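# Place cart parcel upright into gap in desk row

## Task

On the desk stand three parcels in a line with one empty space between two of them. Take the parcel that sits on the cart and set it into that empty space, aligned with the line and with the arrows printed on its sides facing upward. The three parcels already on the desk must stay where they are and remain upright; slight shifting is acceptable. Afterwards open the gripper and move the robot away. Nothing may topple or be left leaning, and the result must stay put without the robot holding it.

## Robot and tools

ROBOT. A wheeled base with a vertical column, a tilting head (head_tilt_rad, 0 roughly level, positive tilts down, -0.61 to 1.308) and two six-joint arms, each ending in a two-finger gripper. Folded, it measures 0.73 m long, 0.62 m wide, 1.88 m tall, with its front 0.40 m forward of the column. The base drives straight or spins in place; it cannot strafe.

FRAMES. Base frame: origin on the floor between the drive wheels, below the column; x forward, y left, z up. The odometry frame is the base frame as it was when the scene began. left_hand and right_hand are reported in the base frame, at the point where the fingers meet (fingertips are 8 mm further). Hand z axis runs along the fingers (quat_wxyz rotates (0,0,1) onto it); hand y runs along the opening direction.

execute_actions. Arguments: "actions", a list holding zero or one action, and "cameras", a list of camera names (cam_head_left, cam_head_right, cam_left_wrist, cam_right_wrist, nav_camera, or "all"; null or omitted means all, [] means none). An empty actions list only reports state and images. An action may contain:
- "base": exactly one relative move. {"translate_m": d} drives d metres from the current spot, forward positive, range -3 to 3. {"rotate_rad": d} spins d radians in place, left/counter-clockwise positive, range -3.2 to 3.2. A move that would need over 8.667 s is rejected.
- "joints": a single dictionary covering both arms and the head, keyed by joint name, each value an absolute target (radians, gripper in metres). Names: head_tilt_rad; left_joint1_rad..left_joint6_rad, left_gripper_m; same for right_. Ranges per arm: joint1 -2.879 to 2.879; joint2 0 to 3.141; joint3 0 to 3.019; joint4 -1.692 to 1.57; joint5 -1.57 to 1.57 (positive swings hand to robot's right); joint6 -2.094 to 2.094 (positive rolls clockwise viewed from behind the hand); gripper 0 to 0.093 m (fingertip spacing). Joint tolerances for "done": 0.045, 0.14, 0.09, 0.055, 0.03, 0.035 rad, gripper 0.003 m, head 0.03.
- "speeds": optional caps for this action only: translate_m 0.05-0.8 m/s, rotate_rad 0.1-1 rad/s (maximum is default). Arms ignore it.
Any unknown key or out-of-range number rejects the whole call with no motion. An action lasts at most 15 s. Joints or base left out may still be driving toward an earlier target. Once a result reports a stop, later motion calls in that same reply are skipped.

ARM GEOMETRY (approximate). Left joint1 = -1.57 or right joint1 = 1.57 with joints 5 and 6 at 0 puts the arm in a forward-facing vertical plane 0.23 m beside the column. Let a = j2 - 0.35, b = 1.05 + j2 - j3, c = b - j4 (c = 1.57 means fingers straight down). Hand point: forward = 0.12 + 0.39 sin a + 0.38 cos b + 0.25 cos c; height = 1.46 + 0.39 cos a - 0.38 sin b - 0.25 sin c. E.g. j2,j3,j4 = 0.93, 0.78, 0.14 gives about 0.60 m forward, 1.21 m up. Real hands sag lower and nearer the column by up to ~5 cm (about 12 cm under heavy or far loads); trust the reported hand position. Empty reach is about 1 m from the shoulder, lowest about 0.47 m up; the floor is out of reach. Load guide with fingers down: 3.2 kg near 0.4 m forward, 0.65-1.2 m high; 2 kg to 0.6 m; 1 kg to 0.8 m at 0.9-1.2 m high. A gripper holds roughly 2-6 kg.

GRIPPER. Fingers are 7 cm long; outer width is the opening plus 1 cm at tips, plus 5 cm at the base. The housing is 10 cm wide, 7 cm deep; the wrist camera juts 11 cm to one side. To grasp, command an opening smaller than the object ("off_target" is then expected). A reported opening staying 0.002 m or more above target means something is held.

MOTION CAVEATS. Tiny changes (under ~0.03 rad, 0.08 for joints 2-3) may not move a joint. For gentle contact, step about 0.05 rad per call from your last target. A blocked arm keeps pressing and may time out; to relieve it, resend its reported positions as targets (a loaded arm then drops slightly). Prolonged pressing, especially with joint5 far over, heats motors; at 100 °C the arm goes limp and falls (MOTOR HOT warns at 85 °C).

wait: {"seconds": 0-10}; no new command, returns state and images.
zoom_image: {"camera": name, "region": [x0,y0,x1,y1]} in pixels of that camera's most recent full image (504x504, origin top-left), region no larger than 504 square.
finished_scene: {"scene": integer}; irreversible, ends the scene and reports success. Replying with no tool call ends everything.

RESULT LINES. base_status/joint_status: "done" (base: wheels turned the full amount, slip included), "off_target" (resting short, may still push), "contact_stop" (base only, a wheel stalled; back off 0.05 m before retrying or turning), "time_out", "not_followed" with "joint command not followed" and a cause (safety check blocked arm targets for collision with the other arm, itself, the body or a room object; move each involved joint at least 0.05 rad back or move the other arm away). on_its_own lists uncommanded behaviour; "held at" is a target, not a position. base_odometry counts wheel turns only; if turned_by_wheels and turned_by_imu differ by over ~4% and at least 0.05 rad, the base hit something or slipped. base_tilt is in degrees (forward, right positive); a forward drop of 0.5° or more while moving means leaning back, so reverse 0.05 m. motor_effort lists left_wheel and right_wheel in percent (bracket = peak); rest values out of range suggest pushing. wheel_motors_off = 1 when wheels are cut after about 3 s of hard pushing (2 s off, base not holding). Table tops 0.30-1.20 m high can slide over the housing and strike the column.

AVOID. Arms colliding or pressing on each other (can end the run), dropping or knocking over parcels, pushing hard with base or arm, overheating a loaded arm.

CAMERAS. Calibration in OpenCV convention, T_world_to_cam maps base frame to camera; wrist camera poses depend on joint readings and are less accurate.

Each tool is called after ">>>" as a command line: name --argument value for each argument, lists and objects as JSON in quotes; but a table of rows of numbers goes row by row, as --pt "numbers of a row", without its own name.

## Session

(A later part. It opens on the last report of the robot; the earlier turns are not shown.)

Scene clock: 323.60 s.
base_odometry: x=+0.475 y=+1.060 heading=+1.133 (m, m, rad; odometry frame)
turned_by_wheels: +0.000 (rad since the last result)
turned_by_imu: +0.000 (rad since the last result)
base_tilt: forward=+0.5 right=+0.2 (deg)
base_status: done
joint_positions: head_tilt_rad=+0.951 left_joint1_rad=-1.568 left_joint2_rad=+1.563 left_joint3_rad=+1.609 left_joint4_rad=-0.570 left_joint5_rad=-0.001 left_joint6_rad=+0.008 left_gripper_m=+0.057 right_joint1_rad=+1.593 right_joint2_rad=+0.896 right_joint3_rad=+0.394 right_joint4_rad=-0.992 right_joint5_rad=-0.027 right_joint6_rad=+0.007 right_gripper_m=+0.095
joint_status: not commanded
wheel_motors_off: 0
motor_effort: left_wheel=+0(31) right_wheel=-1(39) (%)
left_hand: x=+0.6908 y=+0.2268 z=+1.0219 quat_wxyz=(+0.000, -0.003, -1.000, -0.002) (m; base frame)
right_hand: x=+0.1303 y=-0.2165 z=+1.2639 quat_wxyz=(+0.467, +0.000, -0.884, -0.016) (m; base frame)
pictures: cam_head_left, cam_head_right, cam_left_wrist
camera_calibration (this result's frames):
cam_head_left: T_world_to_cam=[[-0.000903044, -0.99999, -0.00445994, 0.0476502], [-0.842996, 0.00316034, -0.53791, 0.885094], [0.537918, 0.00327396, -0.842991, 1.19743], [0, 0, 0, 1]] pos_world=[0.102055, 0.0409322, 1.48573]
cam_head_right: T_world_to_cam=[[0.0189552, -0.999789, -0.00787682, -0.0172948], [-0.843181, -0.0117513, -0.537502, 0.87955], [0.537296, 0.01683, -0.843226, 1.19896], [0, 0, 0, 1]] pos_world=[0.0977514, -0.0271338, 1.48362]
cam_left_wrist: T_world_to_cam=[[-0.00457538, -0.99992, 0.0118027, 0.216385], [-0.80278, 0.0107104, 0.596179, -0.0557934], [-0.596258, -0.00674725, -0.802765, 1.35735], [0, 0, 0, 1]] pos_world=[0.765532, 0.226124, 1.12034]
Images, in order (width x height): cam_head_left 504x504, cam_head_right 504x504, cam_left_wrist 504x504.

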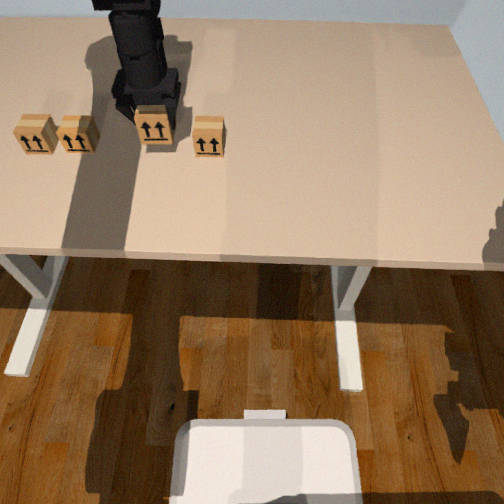

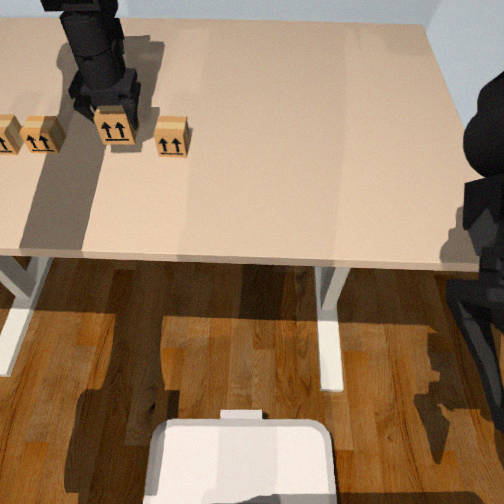

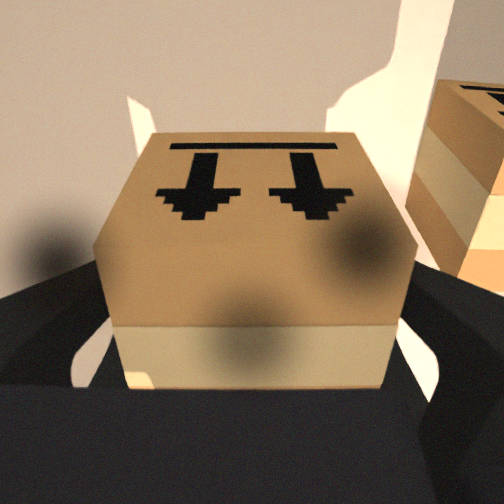

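>>> execute_actions --actions '[{"base":{"translate_m":0.014},"joints":{"left_joint1_rad":-1.533}}]' --cameras '[]'

>>> execute_actions --actions '[{"joints":{"left_joint2_rad":1.615,"left_joint3_rad":1.65,"left_joint4_rad":-0.54}}]' --cameras '["cam_left_wrist","cam_head_left"]'

Scene clock: 334.63 s.
base_odometry: x=+0.481 y=+1.073 heading=+1.133 (m, m, rad; odometry frame)
turned_by_wheels: +0.000 (rad since the last result)
turned_by_imu: +0.000 (rad since the last result)
base_tilt: forward=+0.6 right=+0.3 (deg)
base_status: done
joint_positions: head_tilt_rad=+0.952 left_joint1_rad=-1.530 left_joint2_rad=+1.563 left_joint3_rad=+1.610 left_joint4_rad=-0.570 left_joint5_rad=-0.001 left_joint6_rad=+0.008 left_gripper_m=+0.057 right_joint1_rad=+1.593 right_joint2_rad=+0.896 right_joint3_rad=+0.396 right_joint4_rad=-0.992 right_joint5_rad=-0.027 right_joint6_rad=+0.007 right_gripper_m=+0.095
joint_status: all done
wheel_motors_off: 0
motor_effort: left_wheel=+0(31) right_wheel=+0(41) (%)
left_hand: x=+0.6908 y=+0.2528 z=+1.0225 quat_wxyz=(+0.000, +0.006, -1.000, -0.018) (m; base frame)
right_hand: x=+0.1313 y=-0.2165 z=+1.2635 quat_wxyz=(+0.466, +0.000, -0.885, -0.016) (m; base frame)
pictures: none
No camera images: the call's "cameras" was empty. Leave "cameras" out to get every camera's image.

Scene clock: 335.40 s.
base_odometry: x=+0.481 y=+1.073 heading=+1.133 (m, m, rad; odometry frame)
turned_by_wheels: +0.000 (rad since the last result)
turned_by_imu: +0.000 (rad since the last result)
base_tilt: forward=+0.6 right=+0.2 (deg)
base_status: not commanded
joint_positions: head_tilt_rad=+0.952 left_joint1_rad=-1.530 left_joint2_rad=+1.613 left_joint3_rad=+1.629 left_joint4_rad=-0.545 left_joint5_rad=-0.001 left_joint6_rad=+0.008 left_gripper_m=+0.057 right_joint1_rad=+1.593 right_joint2_rad=+0.896 right_joint3_rad=+0.396 right_joint4_rad=-0.992 right_joint5_rad=-0.027 right_joint6_rad=+0.007 right_gripper_m=+0.095
joint_status: all done
wheel_motors_off: 0
motor_effort: left_wheel=+0(1) right_wheel=+0(0) (%)
left_hand: x=+0.6853 y=+0.2535 z=+0.9980 quat_wxyz=(+0.003, +0.006, -1.000, -0.018) (m; base frame)
right_hand: x=+0.1313 y=-0.2165 z=+1.2635 quat_wxyz=(+0.466, +0.000, -0.885, -0.016) (m; base frame)
pictures: cam_head_left, cam_left_wrist
camera_calibration (this result's frames):
cam_head_left: T_world_to_cam=[[-0.000903765, -0.99999, -0.00445979, 0.04765], [-0.843083, 0.00316034, -0.537774, 0.884888], [0.537782, 0.00327396, -0.843077, 1.19757], [0, 0, 0, 1]] pos_world=[0.102046, 0.0409322, 1.48573]
cam_left_wrist: T_world_to_cam=[[0.0145793, -0.999669, -0.0211967, 0.263135], [-0.799225, -0.0243896, 0.600537, -0.0441568], [-0.600855, 0.00818555, -0.799316, 1.33097], [0, 0, 0, 1]] pos_world=[0.760592, 0.251076, 1.09596]
Images, in order (width x height): cam_head_left 504x504, cam_left_wrist 504x504.

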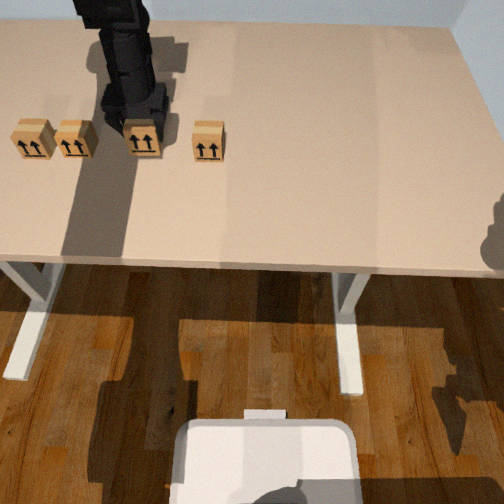

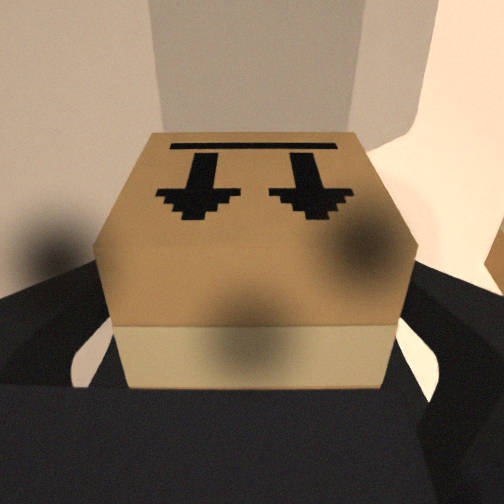

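>>> execute_actions --actions '[{"joints":{"left_joint2_rad":1.66,"left_joint3_rad":1.675,"left_joint4_rad":-0.52}}]' --cameras '["cam_head_left"]'

>>> zoom_image --camera "cam_head_left" --region '[0,90,240,190]'

Scene clock: 341.63 s.
base_odometry: x=+0.481 y=+1.073 heading=+1.133 (m, m, rad; odometry frame)
turned_by_wheels: +0.000 (rad since the last result)
turned_by_imu: +0.000 (rad since the last result)
base_tilt: forward=+0.5 right=+0.2 (deg)
base_status: not commanded
joint_positions: head_tilt_rad=+0.952 left_joint1_rad=-1.530 left_joint2_rad=+1.648 left_joint3_rad=+1.654 left_joint4_rad=-0.525 left_joint5_rad=+0.000 left_joint6_rad=+0.007 left_gripper_m=+0.057 right_joint1_rad=+1.593 right_joint2_rad=+0.896 right_joint3_rad=+0.396 right_joint4_rad=-0.992 right_joint5_rad=-0.027 right_joint6_rad=+0.007 right_gripper_m=+0.095
joint_status: all done
wheel_motors_off: 0
motor_effort: left_wheel=+0(1) right_wheel=+0(1) (%)
left_hand: x=+0.6888 y=+0.2539 z=+0.9835 quat_wxyz=(-0.002, +0.007, -1.000, -0.018) (m; base frame)
right_hand: x=+0.1313 y=-0.2165 z=+1.2635 quat_wxyz=(+0.466, +0.000, -0.885, -0.016) (m; base frame)
pictures: cam_head_left
camera_calibration (this result's frames):
cam_head_left: T_world_to_cam=[[-0.000903765, -0.99999, -0.00445979, 0.04765], [-0.843083, 0.00316034, -0.537774, 0.884888], [0.537782, 0.00327396, -0.843077, 1.19757], [0, 0, 0, 1]] pos_world=[0.102046, 0.0409322, 1.48573]
Images, in order (width x height): cam_head_left 504x504.

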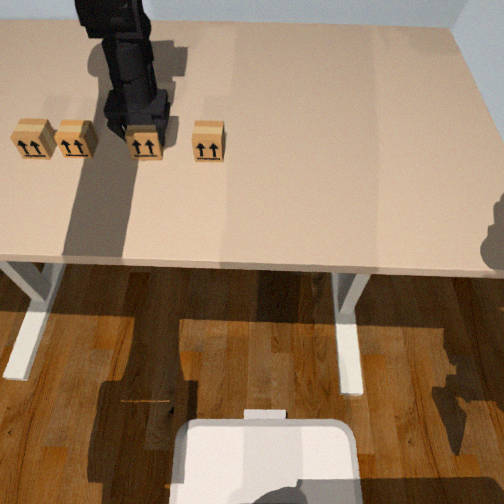

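Region (0, 90, 240, 190) of cam_head_left's 504x504 image, scaled by 2.100, with more detail than that image has; it fills the top 210 rows of this view, and the rest is white.

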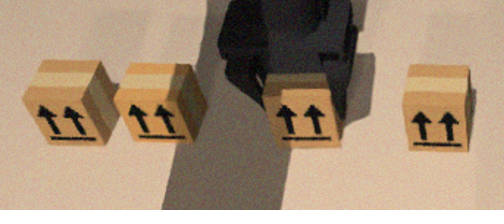

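In line.

>>> execute_actions --actions '[{"joints":{"left_gripper_m":0.085}}]' --cameras '[]'

>>> execute_actions --actions '[{"joints":{"left_joint2_rad":1.4,"left_joint3_rad":1.54,"left_joint4_rad":-0.63}}]' --cameras '[]'

>>> execute_actions --actions '[{"base":{"translate_m":-0.5},"joints":{"head_tilt_rad":0.6,"left_joint2_rad":1.0,"left_joint3_rad":0.9,"left_joint4_rad":-0.5}}]' --cameras '["cam_head_left"]'

Scene clock: 351.87 s.
base_odometry: x=+0.481 y=+1.073 heading=+1.133 (m, m, rad; odometry frame)
turned_by_wheels: +0.000 (rad since the last result)
turned_by_imu: +0.000 (rad since the last result)
base_tilt: forward=+0.7 right=+0.2 (deg)
base_status: not commanded
joint_positions: head_tilt_rad=+0.952 left_joint1_rad=-1.530 left_joint2_rad=+1.648 left_joint3_rad=+1.654 left_joint4_rad=-0.525 left_joint5_rad=+0.000 left_joint6_rad=+0.007 left_gripper_m=+0.085 right_joint1_rad=+1.593 right_joint2_rad=+0.896 right_joint3_rad=+0.396 right_joint4_rad=-0.992 right_joint5_rad=-0.027 right_joint6_rad=+0.007 right_gripper_m=+0.095
joint_status: all done
wheel_motors_off: 0
motor_effort: left_wheel=+0(0) right_wheel=+0(0) (%)
left_hand: x=+0.6888 y=+0.2539 z=+0.9835 quat_wxyz=(-0.002, +0.007, -1.000, -0.018) (m; base frame)
right_hand: x=+0.1313 y=-0.2165 z=+1.2635 quat_wxyz=(+0.466, +0.000, -0.885, -0.016) (m; base frame)
pictures: none
No camera images: the call's "cameras" was empty. Leave "cameras" out to get every camera's image.

Scene clock: 353.20 s.
base_odometry: x=+0.481 y=+1.073 heading=+1.133 (m, m, rad; odometry frame)
turned_by_wheels: +0.000 (rad since the last result)
turned_by_imu: +0.000 (rad since the last result)
base_tilt: forward=+0.6 right=+0.1 (deg)
base_status: not commanded
joint_positions: head_tilt_rad=+0.952 left_joint1_rad=-1.530 left_joint2_rad=+1.389 left_joint3_rad=+1.532 left_joint4_rad=-0.632 left_joint5_rad=+0.000 left_joint6_rad=+0.007 left_gripper_m=+0.085 right_joint1_rad=+1.593 right_joint2_rad=+0.896 right_joint3_rad=+0.396 right_joint4_rad=-0.992 right_joint5_rad=-0.027 right_joint6_rad=+0.007 right_gripper_m=+0.095
joint_status: all done
wheel_motors_off: 0
motor_effort: left_wheel=+0(1) right_wheel=+0(0) (%)
left_hand: x=+0.7010 y=+0.2498 z=+1.1048 quat_wxyz=(-0.018, +0.006, -1.000, -0.018) (m; base frame)
right_hand: x=+0.1313 y=-0.2165 z=+1.2635 quat_wxyz=(+0.466, +0.000, -0.885, -0.016) (m; base frame)
pictures: none
No camera images: the call's "cameras" was empty. Leave "cameras" out to get every camera's image.

Scene clock: 355.57 s.
base_odometry: x=+0.269 y=+0.620 heading=+1.135 (m, m, rad; odometry frame)
turned_by_wheels: +0.001 (rad since the last result)
turned_by_imu: +0.002 (rad since the last result)
base_tilt: forward=+0.5 right=+0.2 (deg)
base_status: done
joint_positions: head_tilt_rad=+0.617 left_joint1_rad=-1.530 left_joint2_rad=+1.006 left_joint3_rad=+0.889 left_joint4_rad=-0.503 left_joint5_rad=+0.000 left_joint6_rad=+0.007 left_gripper_m=+0.085 right_joint1_rad=+1.593 right_joint2_rad=+0.896 right_joint3_rad=+0.392 right_joint4_rad=-0.992 right_joint5_rad=-0.027 right_joint6_rad=+0.007 right_gripper_m=+0.095
joint_status: all done
wheel_motors_off: 0
motor_effort: left_wheel=+0(33) right_wheel=-1(39) (%)
left_hand: x=+0.4869 y=+0.2433 z=+1.1651 quat_wxyz=(+0.048, +0.008, -0.999, -0.017) (m; base frame)
right_hand: x=+0.1291 y=-0.2165 z=+1.2644 quat_wxyz=(+0.468, +0.000, -0.884, -0.016) (m; base frame)
pictures: cam_head_left
camera_calibration (this result's frames):
cam_head_left: T_world_to_cam=[[0.000610134, -0.99999, -0.00450935, 0.0476506], [-0.619863, 0.00316034, -0.784704, 1.254], [0.78471, 0.00327396, -0.619854, 0.84146], [0, 0, 0, 1]] pos_world=[0.116977, 0.0409322, 1.50582]
Images, in order (width x height): cam_head_left 504x504.

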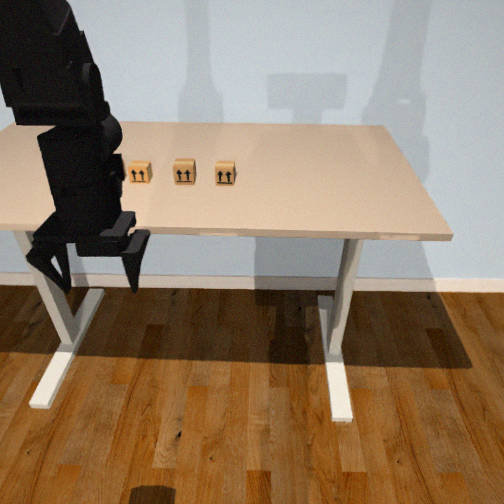

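>>> finished_scene --scene 1

The scene is finished: the task was done.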